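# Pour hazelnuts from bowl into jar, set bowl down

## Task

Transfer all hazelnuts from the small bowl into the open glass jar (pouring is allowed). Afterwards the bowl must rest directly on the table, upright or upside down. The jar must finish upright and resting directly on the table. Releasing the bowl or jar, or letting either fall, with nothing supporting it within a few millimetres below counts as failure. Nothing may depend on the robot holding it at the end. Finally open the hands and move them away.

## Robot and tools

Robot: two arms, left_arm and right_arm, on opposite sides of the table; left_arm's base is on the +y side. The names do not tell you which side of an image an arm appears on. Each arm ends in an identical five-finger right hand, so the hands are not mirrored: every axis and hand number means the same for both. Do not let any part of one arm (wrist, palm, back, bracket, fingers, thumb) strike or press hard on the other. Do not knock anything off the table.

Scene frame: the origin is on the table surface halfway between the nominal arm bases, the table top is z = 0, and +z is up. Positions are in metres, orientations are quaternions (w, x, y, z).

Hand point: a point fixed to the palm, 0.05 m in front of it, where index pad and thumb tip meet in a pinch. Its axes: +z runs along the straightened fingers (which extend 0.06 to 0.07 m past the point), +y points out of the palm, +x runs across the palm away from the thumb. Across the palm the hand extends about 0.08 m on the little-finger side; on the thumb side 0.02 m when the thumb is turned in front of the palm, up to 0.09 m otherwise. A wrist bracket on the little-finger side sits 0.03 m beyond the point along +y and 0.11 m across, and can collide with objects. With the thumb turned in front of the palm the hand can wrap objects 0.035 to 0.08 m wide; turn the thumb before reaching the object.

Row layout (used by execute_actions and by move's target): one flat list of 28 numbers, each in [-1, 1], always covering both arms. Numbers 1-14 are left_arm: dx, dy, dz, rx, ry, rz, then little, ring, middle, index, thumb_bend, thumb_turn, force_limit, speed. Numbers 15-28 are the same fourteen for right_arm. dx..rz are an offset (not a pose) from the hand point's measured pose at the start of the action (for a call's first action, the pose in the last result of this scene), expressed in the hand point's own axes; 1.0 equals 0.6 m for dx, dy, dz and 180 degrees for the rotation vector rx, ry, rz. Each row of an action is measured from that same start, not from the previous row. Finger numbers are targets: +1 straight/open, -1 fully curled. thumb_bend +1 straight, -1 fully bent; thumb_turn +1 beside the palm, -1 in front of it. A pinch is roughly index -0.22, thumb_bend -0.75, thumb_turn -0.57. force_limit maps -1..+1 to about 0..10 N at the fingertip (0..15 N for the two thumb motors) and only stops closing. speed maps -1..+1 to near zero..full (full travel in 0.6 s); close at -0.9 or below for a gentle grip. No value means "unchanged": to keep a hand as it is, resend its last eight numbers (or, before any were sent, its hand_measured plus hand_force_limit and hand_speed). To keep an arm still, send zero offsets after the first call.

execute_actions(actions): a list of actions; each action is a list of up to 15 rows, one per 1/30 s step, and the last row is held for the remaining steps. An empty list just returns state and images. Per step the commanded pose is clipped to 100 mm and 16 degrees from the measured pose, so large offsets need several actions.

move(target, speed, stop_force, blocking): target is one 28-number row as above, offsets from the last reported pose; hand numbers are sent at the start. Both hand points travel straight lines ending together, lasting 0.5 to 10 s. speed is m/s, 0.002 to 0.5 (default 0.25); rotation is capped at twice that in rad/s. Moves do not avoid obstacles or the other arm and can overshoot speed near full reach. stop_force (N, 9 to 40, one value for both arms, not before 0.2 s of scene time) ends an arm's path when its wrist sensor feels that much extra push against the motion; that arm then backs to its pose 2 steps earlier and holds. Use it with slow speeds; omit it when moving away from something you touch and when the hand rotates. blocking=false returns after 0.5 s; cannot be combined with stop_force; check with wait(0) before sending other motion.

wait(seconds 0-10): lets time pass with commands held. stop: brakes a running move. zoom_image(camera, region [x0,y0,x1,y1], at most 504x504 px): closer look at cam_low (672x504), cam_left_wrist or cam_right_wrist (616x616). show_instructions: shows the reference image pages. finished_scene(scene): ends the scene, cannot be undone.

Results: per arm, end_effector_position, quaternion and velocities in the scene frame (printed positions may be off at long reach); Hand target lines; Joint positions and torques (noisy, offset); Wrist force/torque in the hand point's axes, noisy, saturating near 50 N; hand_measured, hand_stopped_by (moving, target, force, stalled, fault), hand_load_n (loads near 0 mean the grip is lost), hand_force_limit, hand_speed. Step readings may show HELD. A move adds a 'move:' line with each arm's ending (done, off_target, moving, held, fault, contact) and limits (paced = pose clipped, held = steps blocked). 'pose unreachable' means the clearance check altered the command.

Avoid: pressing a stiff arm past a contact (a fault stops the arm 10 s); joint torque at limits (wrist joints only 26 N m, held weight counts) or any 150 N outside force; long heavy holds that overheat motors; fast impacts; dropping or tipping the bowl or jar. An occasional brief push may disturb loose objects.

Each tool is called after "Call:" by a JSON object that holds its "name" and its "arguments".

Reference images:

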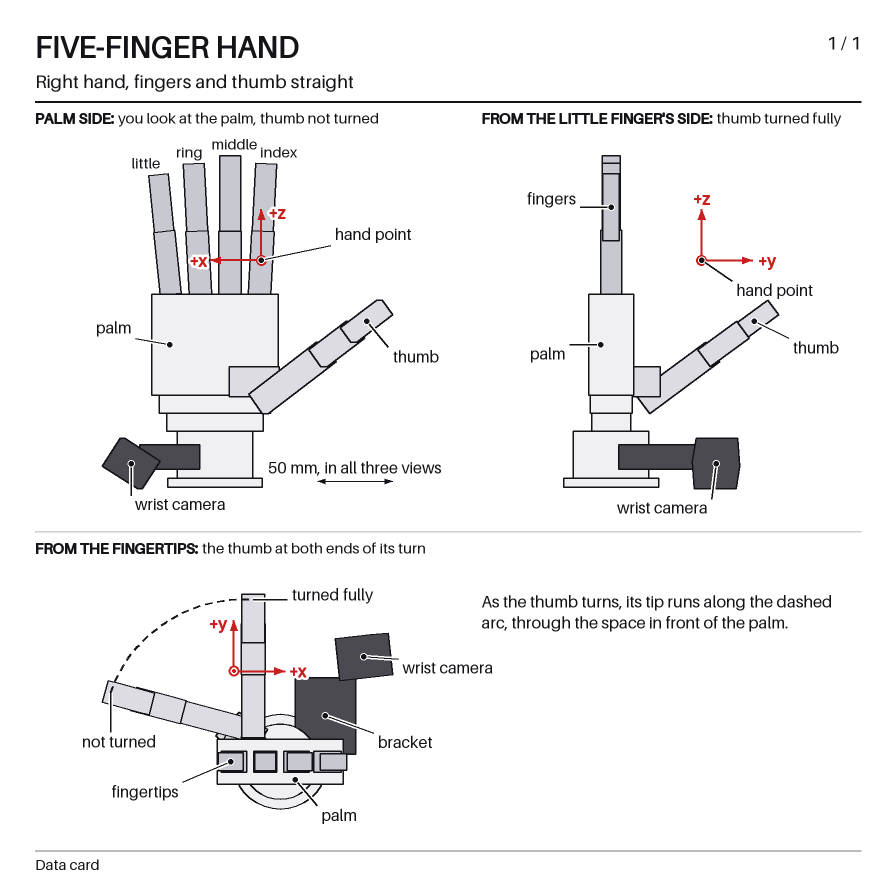

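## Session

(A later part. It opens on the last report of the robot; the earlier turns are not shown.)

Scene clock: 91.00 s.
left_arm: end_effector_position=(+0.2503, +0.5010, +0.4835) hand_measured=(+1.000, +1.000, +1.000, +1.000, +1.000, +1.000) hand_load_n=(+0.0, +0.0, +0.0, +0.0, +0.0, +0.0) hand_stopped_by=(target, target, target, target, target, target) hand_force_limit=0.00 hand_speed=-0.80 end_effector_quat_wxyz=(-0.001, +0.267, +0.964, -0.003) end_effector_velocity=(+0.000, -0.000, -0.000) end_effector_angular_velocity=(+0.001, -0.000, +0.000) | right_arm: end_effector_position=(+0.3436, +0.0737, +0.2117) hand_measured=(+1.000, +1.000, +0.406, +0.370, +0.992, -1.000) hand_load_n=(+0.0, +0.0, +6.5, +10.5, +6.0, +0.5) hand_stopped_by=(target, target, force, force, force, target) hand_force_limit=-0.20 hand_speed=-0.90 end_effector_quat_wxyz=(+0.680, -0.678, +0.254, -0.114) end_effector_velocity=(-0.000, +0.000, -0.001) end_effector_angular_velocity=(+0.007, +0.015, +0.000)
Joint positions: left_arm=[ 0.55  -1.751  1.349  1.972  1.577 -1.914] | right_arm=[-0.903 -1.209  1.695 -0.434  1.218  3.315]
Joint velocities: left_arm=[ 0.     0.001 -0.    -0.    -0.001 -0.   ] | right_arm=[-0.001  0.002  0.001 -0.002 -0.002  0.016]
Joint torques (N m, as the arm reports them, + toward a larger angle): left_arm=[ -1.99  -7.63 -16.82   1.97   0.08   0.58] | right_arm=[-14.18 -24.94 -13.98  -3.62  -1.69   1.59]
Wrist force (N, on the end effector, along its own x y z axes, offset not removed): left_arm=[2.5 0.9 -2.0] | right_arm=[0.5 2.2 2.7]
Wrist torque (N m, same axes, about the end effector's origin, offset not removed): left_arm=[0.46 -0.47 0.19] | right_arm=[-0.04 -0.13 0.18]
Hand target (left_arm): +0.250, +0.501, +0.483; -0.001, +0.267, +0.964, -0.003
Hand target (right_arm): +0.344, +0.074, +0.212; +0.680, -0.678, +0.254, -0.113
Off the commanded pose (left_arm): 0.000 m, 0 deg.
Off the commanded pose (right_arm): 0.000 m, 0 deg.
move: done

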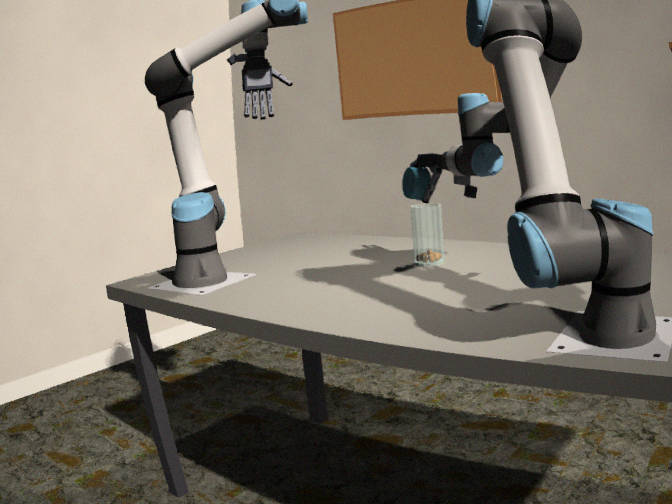

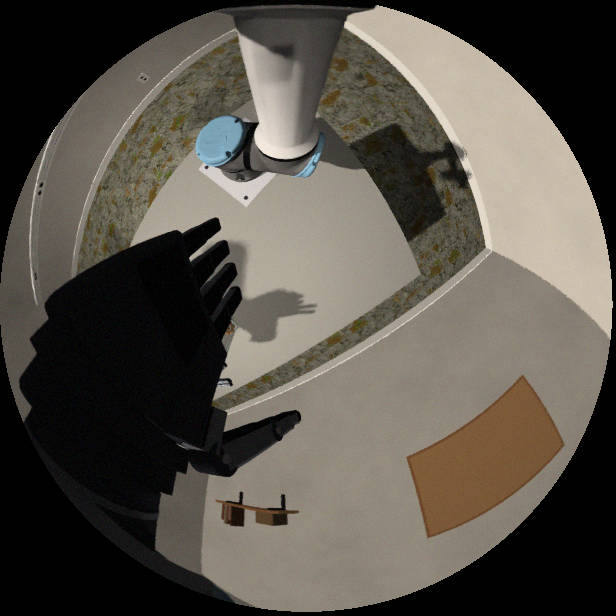

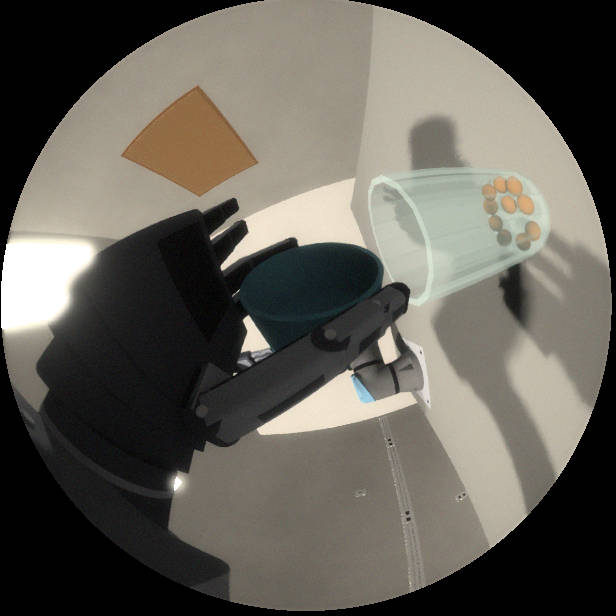

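All in. Back off, roll back (total 0.555).

Call:
{"name": "move", "arguments": {"target": [0,0,0,0,0,0,1,1,1,1,1,1,0,-0.8, 0,-0.02,-0.27,0,0,-0.555,1,1,-1,-1,0.5,-1,-0.2,-0.9], "speed": 0.4}}

Call:
{"name": "move", "arguments": {"target": [0,0,0,0,0,0,1,1,1,1,1,1,0,-0.8, -0.325,0,0,0,0,0,1,1,-1,-1,0.5,-1,-0.2,-0.9], "speed": 0.2}}

Call:
{"name": "move", "arguments": {"target": [0,0,0,0,0,0,1,1,1,1,1,1,0,-0.8, -0.024,0,0,0,0,0,1,1,-1,-1,0.5,-1,-0.2,-0.9], "speed": 0.008, "stop_force": 9}}

Call:
{"name": "zoom_image", "arguments": {"camera": "cam_low", "region": [400, 210, 520, 300]}}

Scene clock: 98.03 s.
left_arm: end_effector_position=(+0.2503, +0.5010, +0.4835) hand_measured=(+1.000, +1.000, +1.000, +1.000, +1.000, +1.000) hand_load_n=(+0.0, +0.0, +0.0, +0.0, +0.0, +0.0) hand_stopped_by=(target, target, target, target, target, target) hand_force_limit=0.00 hand_speed=-0.80 end_effector_quat_wxyz=(-0.001, +0.267, +0.964, -0.003) end_effector_velocity=(+0.000, +0.000, +0.001) end_effector_angular_velocity=(-0.000, -0.002, +0.000) | right_arm: end_effector_position=(+0.2651, -0.0670, +0.2317) hand_measured=(+1.000, +1.000, +0.406, +0.370, +0.992, -1.000) hand_load_n=(+0.0, +0.0, +6.5, +11.0, +5.5, +1.0) hand_stopped_by=(target, target, force, force, force, target) hand_force_limit=-0.20 hand_speed=-0.90 end_effector_quat_wxyz=(-0.351, +0.631, +0.355, +0.594) end_effector_velocity=(-0.000, -0.001, +0.001) end_effector_angular_velocity=(-0.006, -0.013, +0.001)
Joint positions: left_arm=[ 0.55  -1.751  1.349  1.972  1.577 -1.914] | right_arm=[-0.787 -1.575  2.146 -0.521  1.335  1.58 ]
Joint velocities: left_arm=[-0.    -0.    -0.002  0.    -0.001 -0.   ] | right_arm=[-0.001 -0.003  0.005 -0.003 -0.001 -0.014]
Joint torques (N m, as the arm reports them, + toward a larger angle): left_arm=[ -2.27  -8.17 -16.47   2.03  -0.17   0.82] | right_arm=[ 13.32 -23.   -14.26  -3.46   0.33  -1.17]
Wrist force (N, on the end effector, along its own x y z axes, offset not removed): left_arm=[1.4 1.4 2.3] | right_arm=[-0.9 1.4 -0.2]
Wrist torque (N m, same axes, about the end effector's origin, offset not removed): left_arm=[0.30 -0.39 0.16] | right_arm=[0.19 -0.18 0.02]
Hand target (left_arm): +0.250, +0.501, +0.483; -0.001, +0.267, +0.964, -0.003
Hand target (right_arm): +0.265, -0.067, +0.232; -0.350, +0.631, +0.356, +0.594
Off the commanded pose (left_arm): 0.000 m, 0 deg.
Off the commanded pose (right_arm): 0.000 m, 0 deg.
move: done

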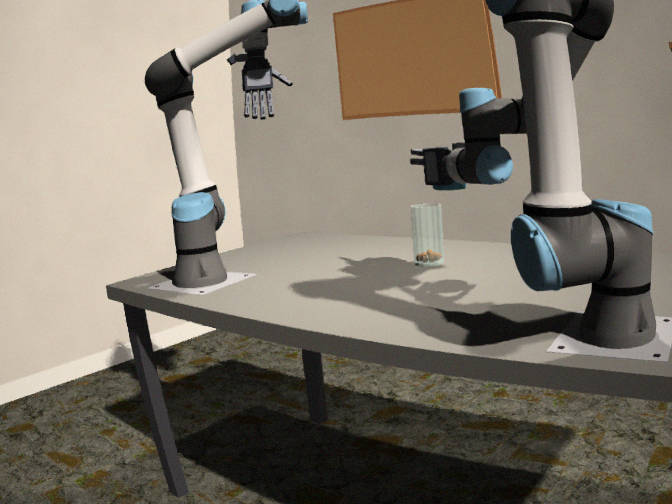

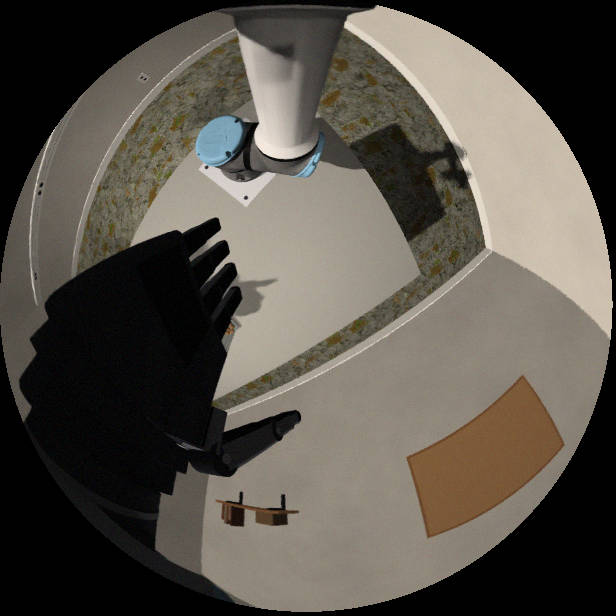

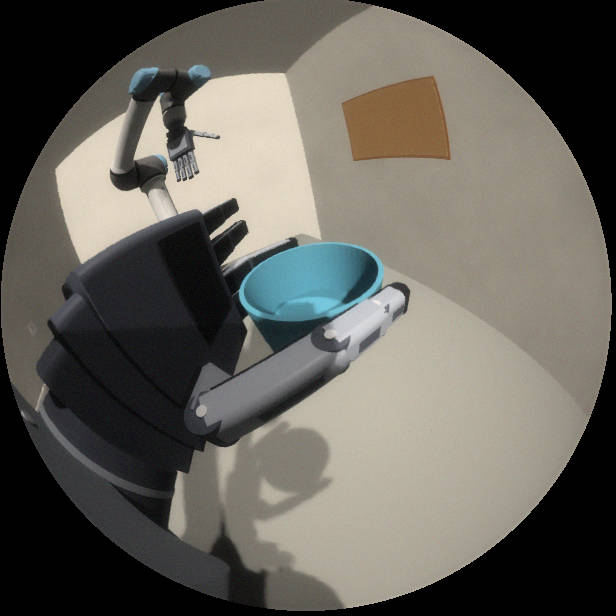

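Scene clock: 99.60 s.
left_arm: end_effector_position=(+0.2503, +0.5010, +0.4835) hand_measured=(+1.000, +1.000, +1.000, +1.000, +1.000, +1.000) hand_load_n=(+0.0, +0.0, +0.0, +0.0, +0.0, +0.0) hand_stopped_by=(target, target, target, target, target, target) hand_force_limit=0.00 hand_speed=-0.80 end_effector_quat_wxyz=(-0.001, +0.267, +0.964, -0.003) end_effector_velocity=(-0.000, -0.001, -0.000) end_effector_angular_velocity=(-0.001, +0.002, -0.000) | right_arm: end_effector_position=(+0.2566, -0.0733, +0.0370) hand_measured=(+1.000, +1.000, +0.406, +0.370, +0.992, -1.000) hand_load_n=(+0.0, +0.0, +6.5, +11.0, +5.5, +1.0) hand_stopped_by=(target, target, force, force, force, target) hand_force_limit=-0.20 hand_speed=-0.90 end_effector_quat_wxyz=(-0.351, +0.631, +0.356, +0.594) end_effector_velocity=(+0.001, +0.000, -0.002) end_effector_angular_velocity=(+0.003, -0.002, +0.000)
Joint positions: left_arm=[ 0.55  -1.751  1.349  1.972  1.577 -1.914] | right_arm=[-0.781 -1.134  2.342 -1.158  1.34   1.58 ]
Joint velocities: left_arm=[ 0.     0.001 -0.001  0.     0.002  0.   ] | right_arm=[-0.001  0.009 -0.    -0.013 -0.001  0.001]
Joint torques (N m, as the arm reports them, + toward a larger angle): left_arm=[ -1.49  -7.34 -15.98   2.11   0.03   0.85] | right_arm=[ 14.02 -18.97  -7.12  -3.69   1.95   1.29]
Wrist force (N, on the end effector, along its own x y z axes, offset not removed): left_arm=[-3.2 0.6 1.1] | right_arm=[-1.5 -0.5 -2.4]
Wrist torque (N m, same axes, about the end effector's origin, offset not removed): left_arm=[0.07 0.32 -0.19] | right_arm=[0.05 0.15 -0.07]
Hand target (left_arm): +0.250, +0.501, +0.483; -0.001, +0.267, +0.964, -0.003
Hand target (right_arm): +0.257, -0.073, +0.037; -0.351, +0.631, +0.355, +0.594
Off the commanded pose (left_arm): 0.000 m, 0 deg.
Off the commanded pose (right_arm): 0.000 m, 0 deg.
move: done

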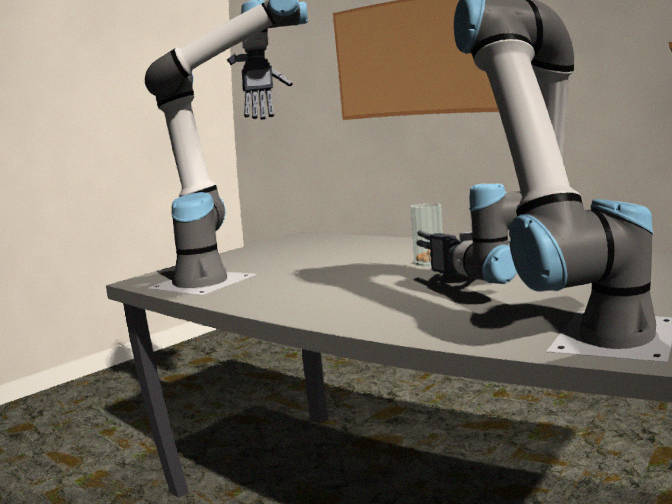

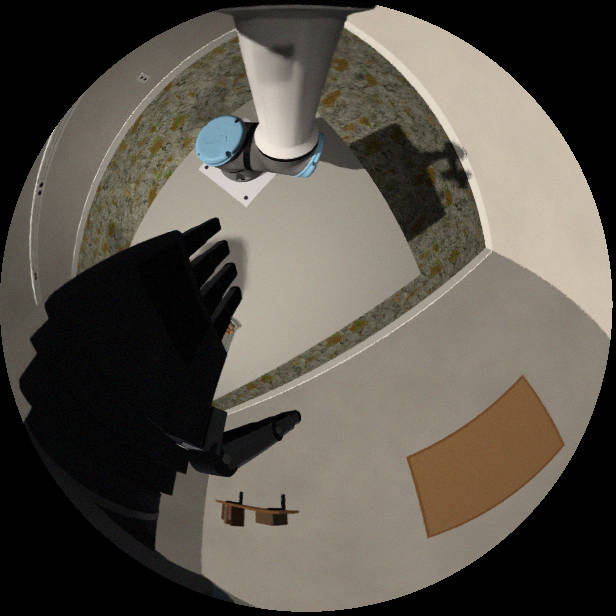

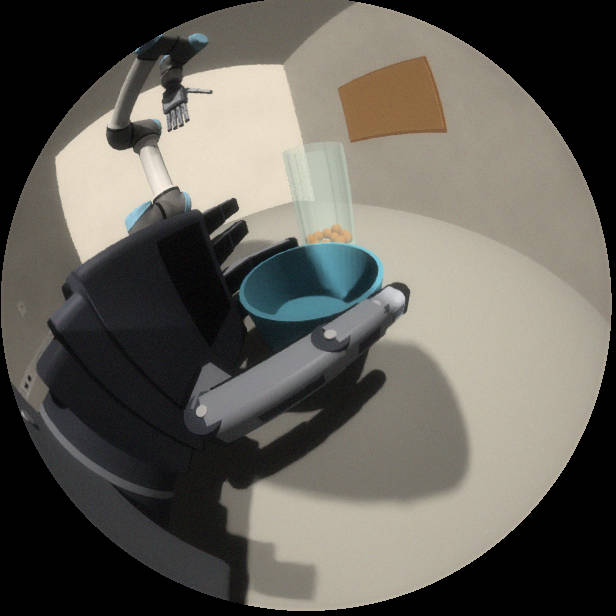

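Scene clock: 101.70 s.
left_arm: end_effector_position=(+0.2503, +0.5010, +0.4835) hand_measured=(+1.000, +1.000, +1.000, +1.000, +1.000, +1.000) hand_load_n=(+0.0, +0.0, +0.0, +0.0, +0.0, +0.0) hand_stopped_by=(target, target, target, target, target, target) hand_force_limit=0.00 hand_speed=-0.80 end_effector_quat_wxyz=(-0.001, +0.267, +0.964, -0.003) end_effector_velocity=(+0.000, +0.000, -0.000) end_effector_angular_velocity=(+0.001, +0.001, +0.000) | right_arm: end_effector_position=(+0.2560, -0.0737, +0.0234) hand_measured=(+1.000, +1.000, +0.406, +0.370, +0.992, -1.000) hand_load_n=(+0.0, +0.0, +5.5, +10.5, +5.5, -1.0) hand_stopped_by=(target, target, force, force, force, target) hand_force_limit=-0.20 hand_speed=-0.90 end_effector_quat_wxyz=(-0.351, +0.631, +0.356, +0.594) end_effector_velocity=(-0.001, +0.000, +0.001) end_effector_angular_velocity=(-0.001, +0.002, +0.001)
Joint positions: left_arm=[ 0.55  -1.751  1.349  1.972  1.577 -1.914] | right_arm=[-0.78  -1.093  2.346 -1.202  1.341  1.58 ]
Joint velocities: left_arm=[-0.     0.     0.001 -0.    -0.    -0.   ] | right_arm=[ 0.001 -0.005  0.     0.007 -0.     0.001]
Joint torques (N m, as the arm reports them, + toward a larger angle): left_arm=[ -1.95  -8.21 -16.72   2.19  -0.07   0.75] | right_arm=[ 13.6  -28.27  -1.69   2.31   1.08   1.39]
Wrist force (N, on the end effector, along its own x y z axes, offset not removed): left_arm=[4.5 2.4 -0.9] | right_arm=[8.6 1.4 -0.1]
Wrist torque (N m, same axes, about the end effector's origin, offset not removed): left_arm=[0.71 -0.90 0.55] | right_arm=[-0.06 0.38 0.26]
Hand target (left_arm): +0.250, +0.501, +0.483; -0.001, +0.267, +0.964, -0.003
Hand target (right_arm): +0.256, -0.074, +0.024; -0.351, +0.631, +0.356, +0.594
Off the commanded pose (left_arm): 0.000 m, 0 deg.
Off the commanded pose (right_arm): 0.001 m, 0 deg.
move: contact (right_arm)

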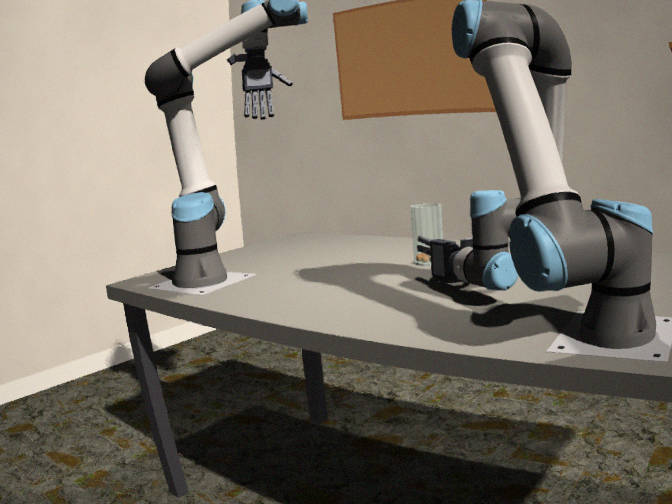

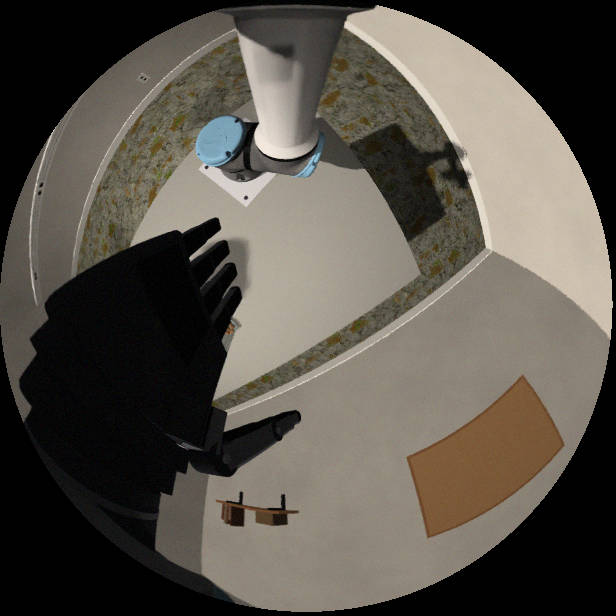

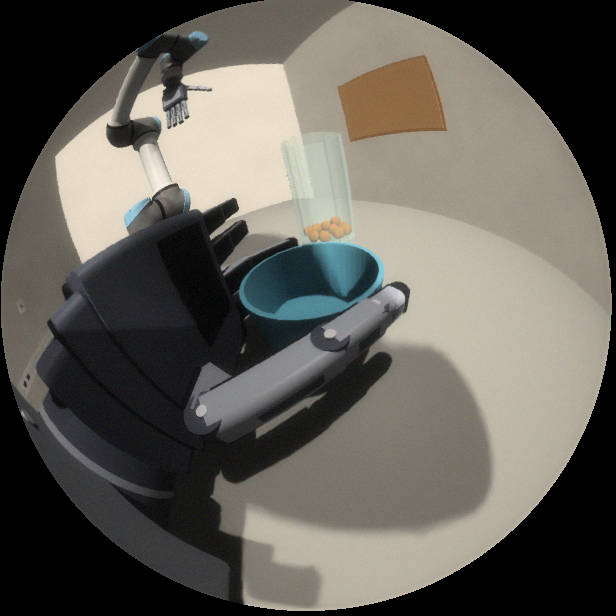

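Region (400, 210, 520, 300) of cam_low's 672x504 image, scaled by 4.200, with more detail than that image has; it fills the top 378 rows of this view, and the rest is white.

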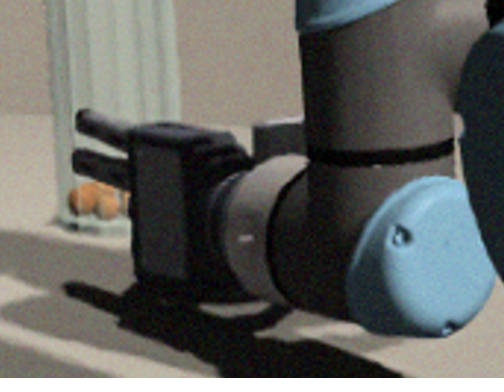

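Call:
{"name": "move", "arguments": {"target": [0,0,0,0,0,0,1,1,1,1,1,1,0,-0.8, 0,0,0,0,0,0,1,1,1,1,1,-1,0,0]}}

Call:
{"name": "move", "arguments": {"target": [0,0,0,0,0,0,1,1,1,1,1,1,0,-0.8, 0.25,-0.05,-0.17,0,0,0,1,1,1,1,1,-1,0,0]}}

Scene clock: 104.40 s.
left_arm: end_effector_position=(+0.2503, +0.5010, +0.4835) hand_measured=(+1.000, +1.000, +1.000, +1.000, +1.000, +1.000) hand_load_n=(+0.0, +0.0, +0.0, +0.0, +0.0, +0.0) hand_stopped_by=(target, target, target, target, target, target) hand_force_limit=0.00 hand_speed=-0.80 end_effector_quat_wxyz=(-0.001, +0.267, +0.964, -0.003) end_effector_velocity=(+0.001, -0.000, +0.000) end_effector_angular_velocity=(+0.000, -0.002, -0.001) | right_arm: end_effector_position=(+0.2561, -0.0737, +0.0235) hand_measured=(+1.000, +1.000, +1.000, +1.000, +1.000, -1.000) hand_load_n=(+0.0, +0.0, +0.0, +0.0, +0.0, +0.0) hand_stopped_by=(target, target, target, target, target, target) hand_force_limit=0.00 hand_speed=0.00 end_effector_quat_wxyz=(-0.351, +0.631, +0.356, +0.594) end_effector_velocity=(+0.001, -0.001, -0.000) end_effector_angular_velocity=(-0.000, -0.000, -0.002)
Joint positions: left_arm=[ 0.55  -1.751  1.349  1.972  1.577 -1.914] | right_arm=[-0.78  -1.093  2.346 -1.202  1.341  1.58 ]
Joint velocities: left_arm=[-0.     0.    -0.001 -0.    -0.002  0.001] | right_arm=[-0.002 -0.     0.     0.     0.001 -0.   ]
Joint torques (N m, as the arm reports them, + toward a larger angle): left_arm=[ -1.46  -7.79 -16.98   2.07  -0.1    0.8 ] | right_arm=[  5.14 -17.57  -3.06  -3.41  -0.5    1.52]
Wrist force (N, on the end effector, along its own x y z axes, offset not removed): left_arm=[3.3 -3.7 0.1] | right_arm=[0.6 0.7 2.8]
Wrist torque (N m, same axes, about the end effector's origin, offset not removed): left_arm=[-0.54 -0.66 0.10] | right_arm=[-0.06 -0.11 0.20]
Hand target (left_arm): +0.250, +0.501, +0.483; -0.001, +0.267, +0.964, -0.003
Hand target (right_arm): +0.256, -0.074, +0.023; -0.351, +0.631, +0.356, +0.594
Off the commanded pose (left_arm): 0.000 m, 0 deg.
Off the commanded pose (right_arm): 0.000 m, 0 deg.
move: done

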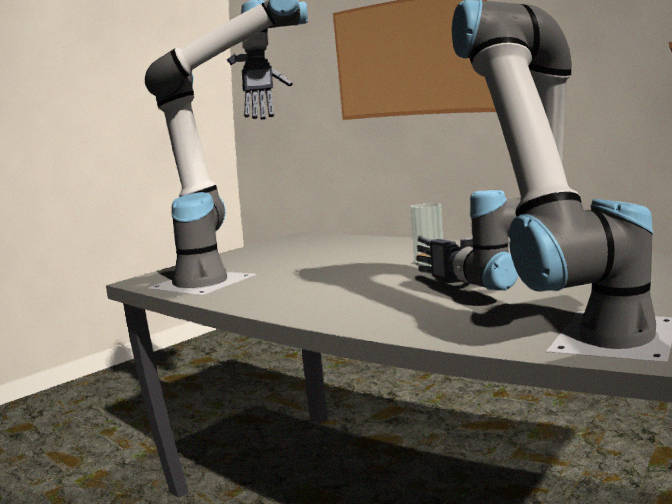

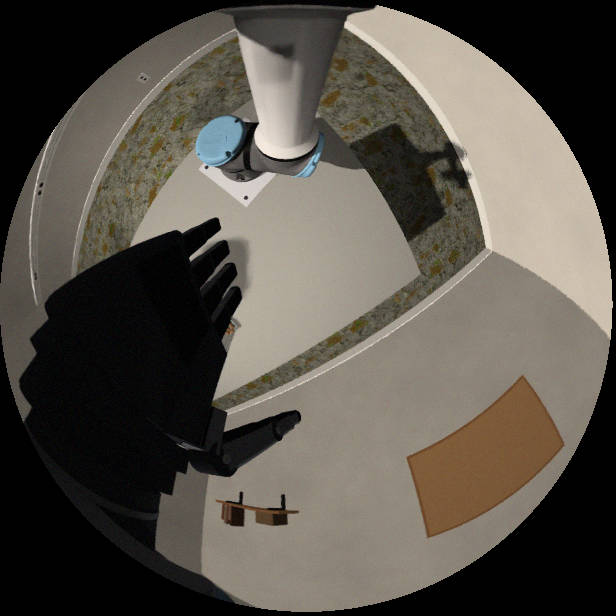

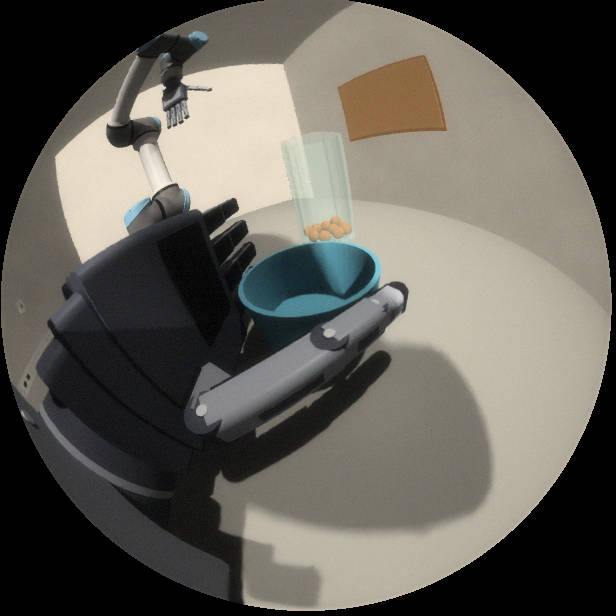

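Scene clock: 105.83 s.
left_arm: end_effector_position=(+0.2503, +0.5010, +0.4835) hand_measured=(+1.000, +1.000, +1.000, +1.000, +1.000, +1.000) hand_load_n=(+0.0, +0.0, +0.0, +0.0, +0.0, +0.0) hand_stopped_by=(target, target, target, target, target, target) hand_force_limit=0.00 hand_speed=-0.80 end_effector_quat_wxyz=(-0.001, +0.267, +0.964, -0.003) end_effector_velocity=(-0.000, +0.000, -0.001) end_effector_angular_velocity=(+0.003, +0.001, +0.000) | right_arm: end_effector_position=(+0.1857, -0.1420, +0.1791) hand_measured=(+1.000, +1.000, +1.000, +1.000, +1.000, -1.000) hand_load_n=(+0.0, +0.0, +0.0, +0.0, +0.0, +0.0) hand_stopped_by=(target, target, target, target, target, target) hand_force_limit=0.00 hand_speed=0.00 end_effector_quat_wxyz=(-0.351, +0.631, +0.355, +0.594) end_effector_velocity=(-0.001, -0.001, +0.003) end_effector_angular_velocity=(-0.001, +0.001, +0.002)
Joint positions: left_arm=[ 0.55  -1.751  1.349  1.972  1.577 -1.914] | right_arm=[-0.76  -1.741  2.461 -0.67   1.362  1.581]
Joint velocities: left_arm=[ 0.    -0.     0.003  0.    -0.001 -0.   ] | right_arm=[-0.001 -0.01  -0.002  0.013 -0.002 -0.   ]
Joint torques (N m, as the arm reports them, + toward a larger angle): left_arm=[ -2.07  -7.79 -16.62   1.97  -0.2    0.81] | right_arm=[-15.12 -17.2  -26.62   0.01  -1.93  -1.42]
Wrist force (N, on the end effector, along its own x y z axes, offset not removed): left_arm=[1.5 0.6 2.5] | right_arm=[-2.1 -0.3 0.1]
Wrist torque (N m, same axes, about the end effector's origin, offset not removed): left_arm=[0.09 -0.62 -0.02] | right_arm=[-0.09 0.40 -0.09]
Hand target (left_arm): +0.250, +0.501, +0.483; -0.001, +0.267, +0.964, -0.003
Hand target (right_arm): +0.186, -0.142, +0.179; -0.351, +0.631, +0.356, +0.594
Off the commanded pose (left_arm): 0.000 m, 0 deg.
Off the commanded pose (right_arm): 0.000 m, 0 deg.
move: done

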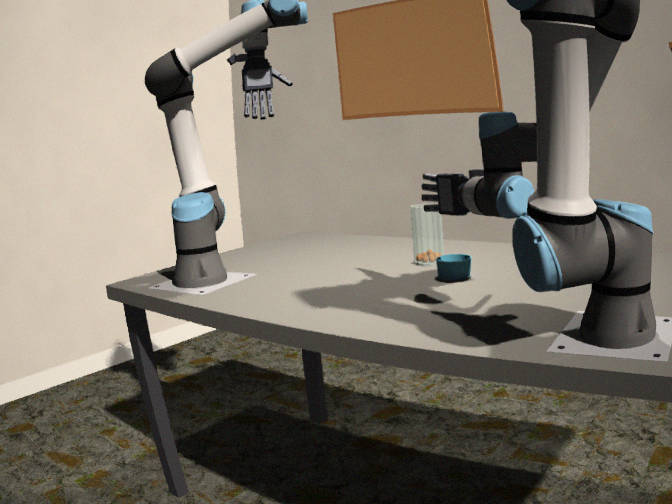

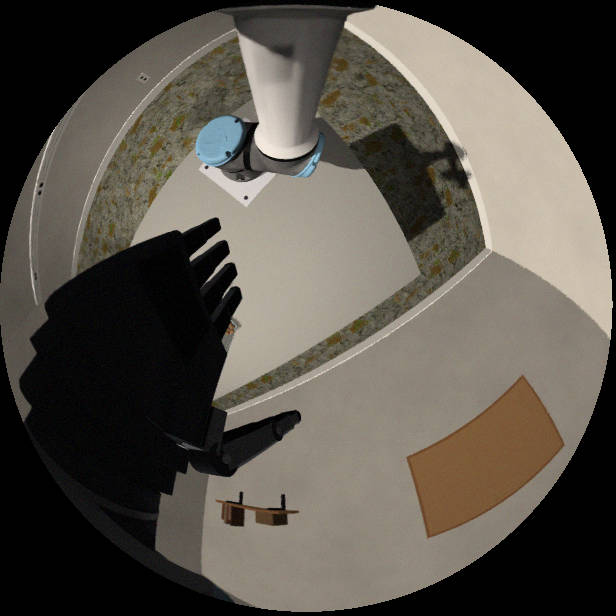

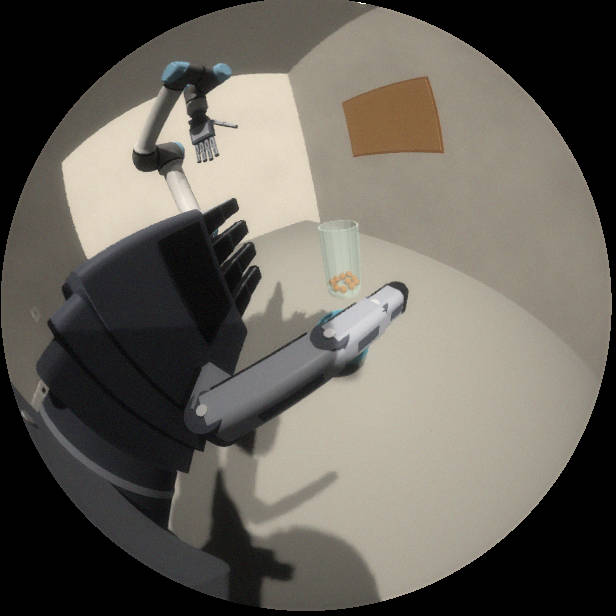

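Call:
{"name": "finished_scene", "arguments": {"scene": 1}}

The scene is finished: the task was done.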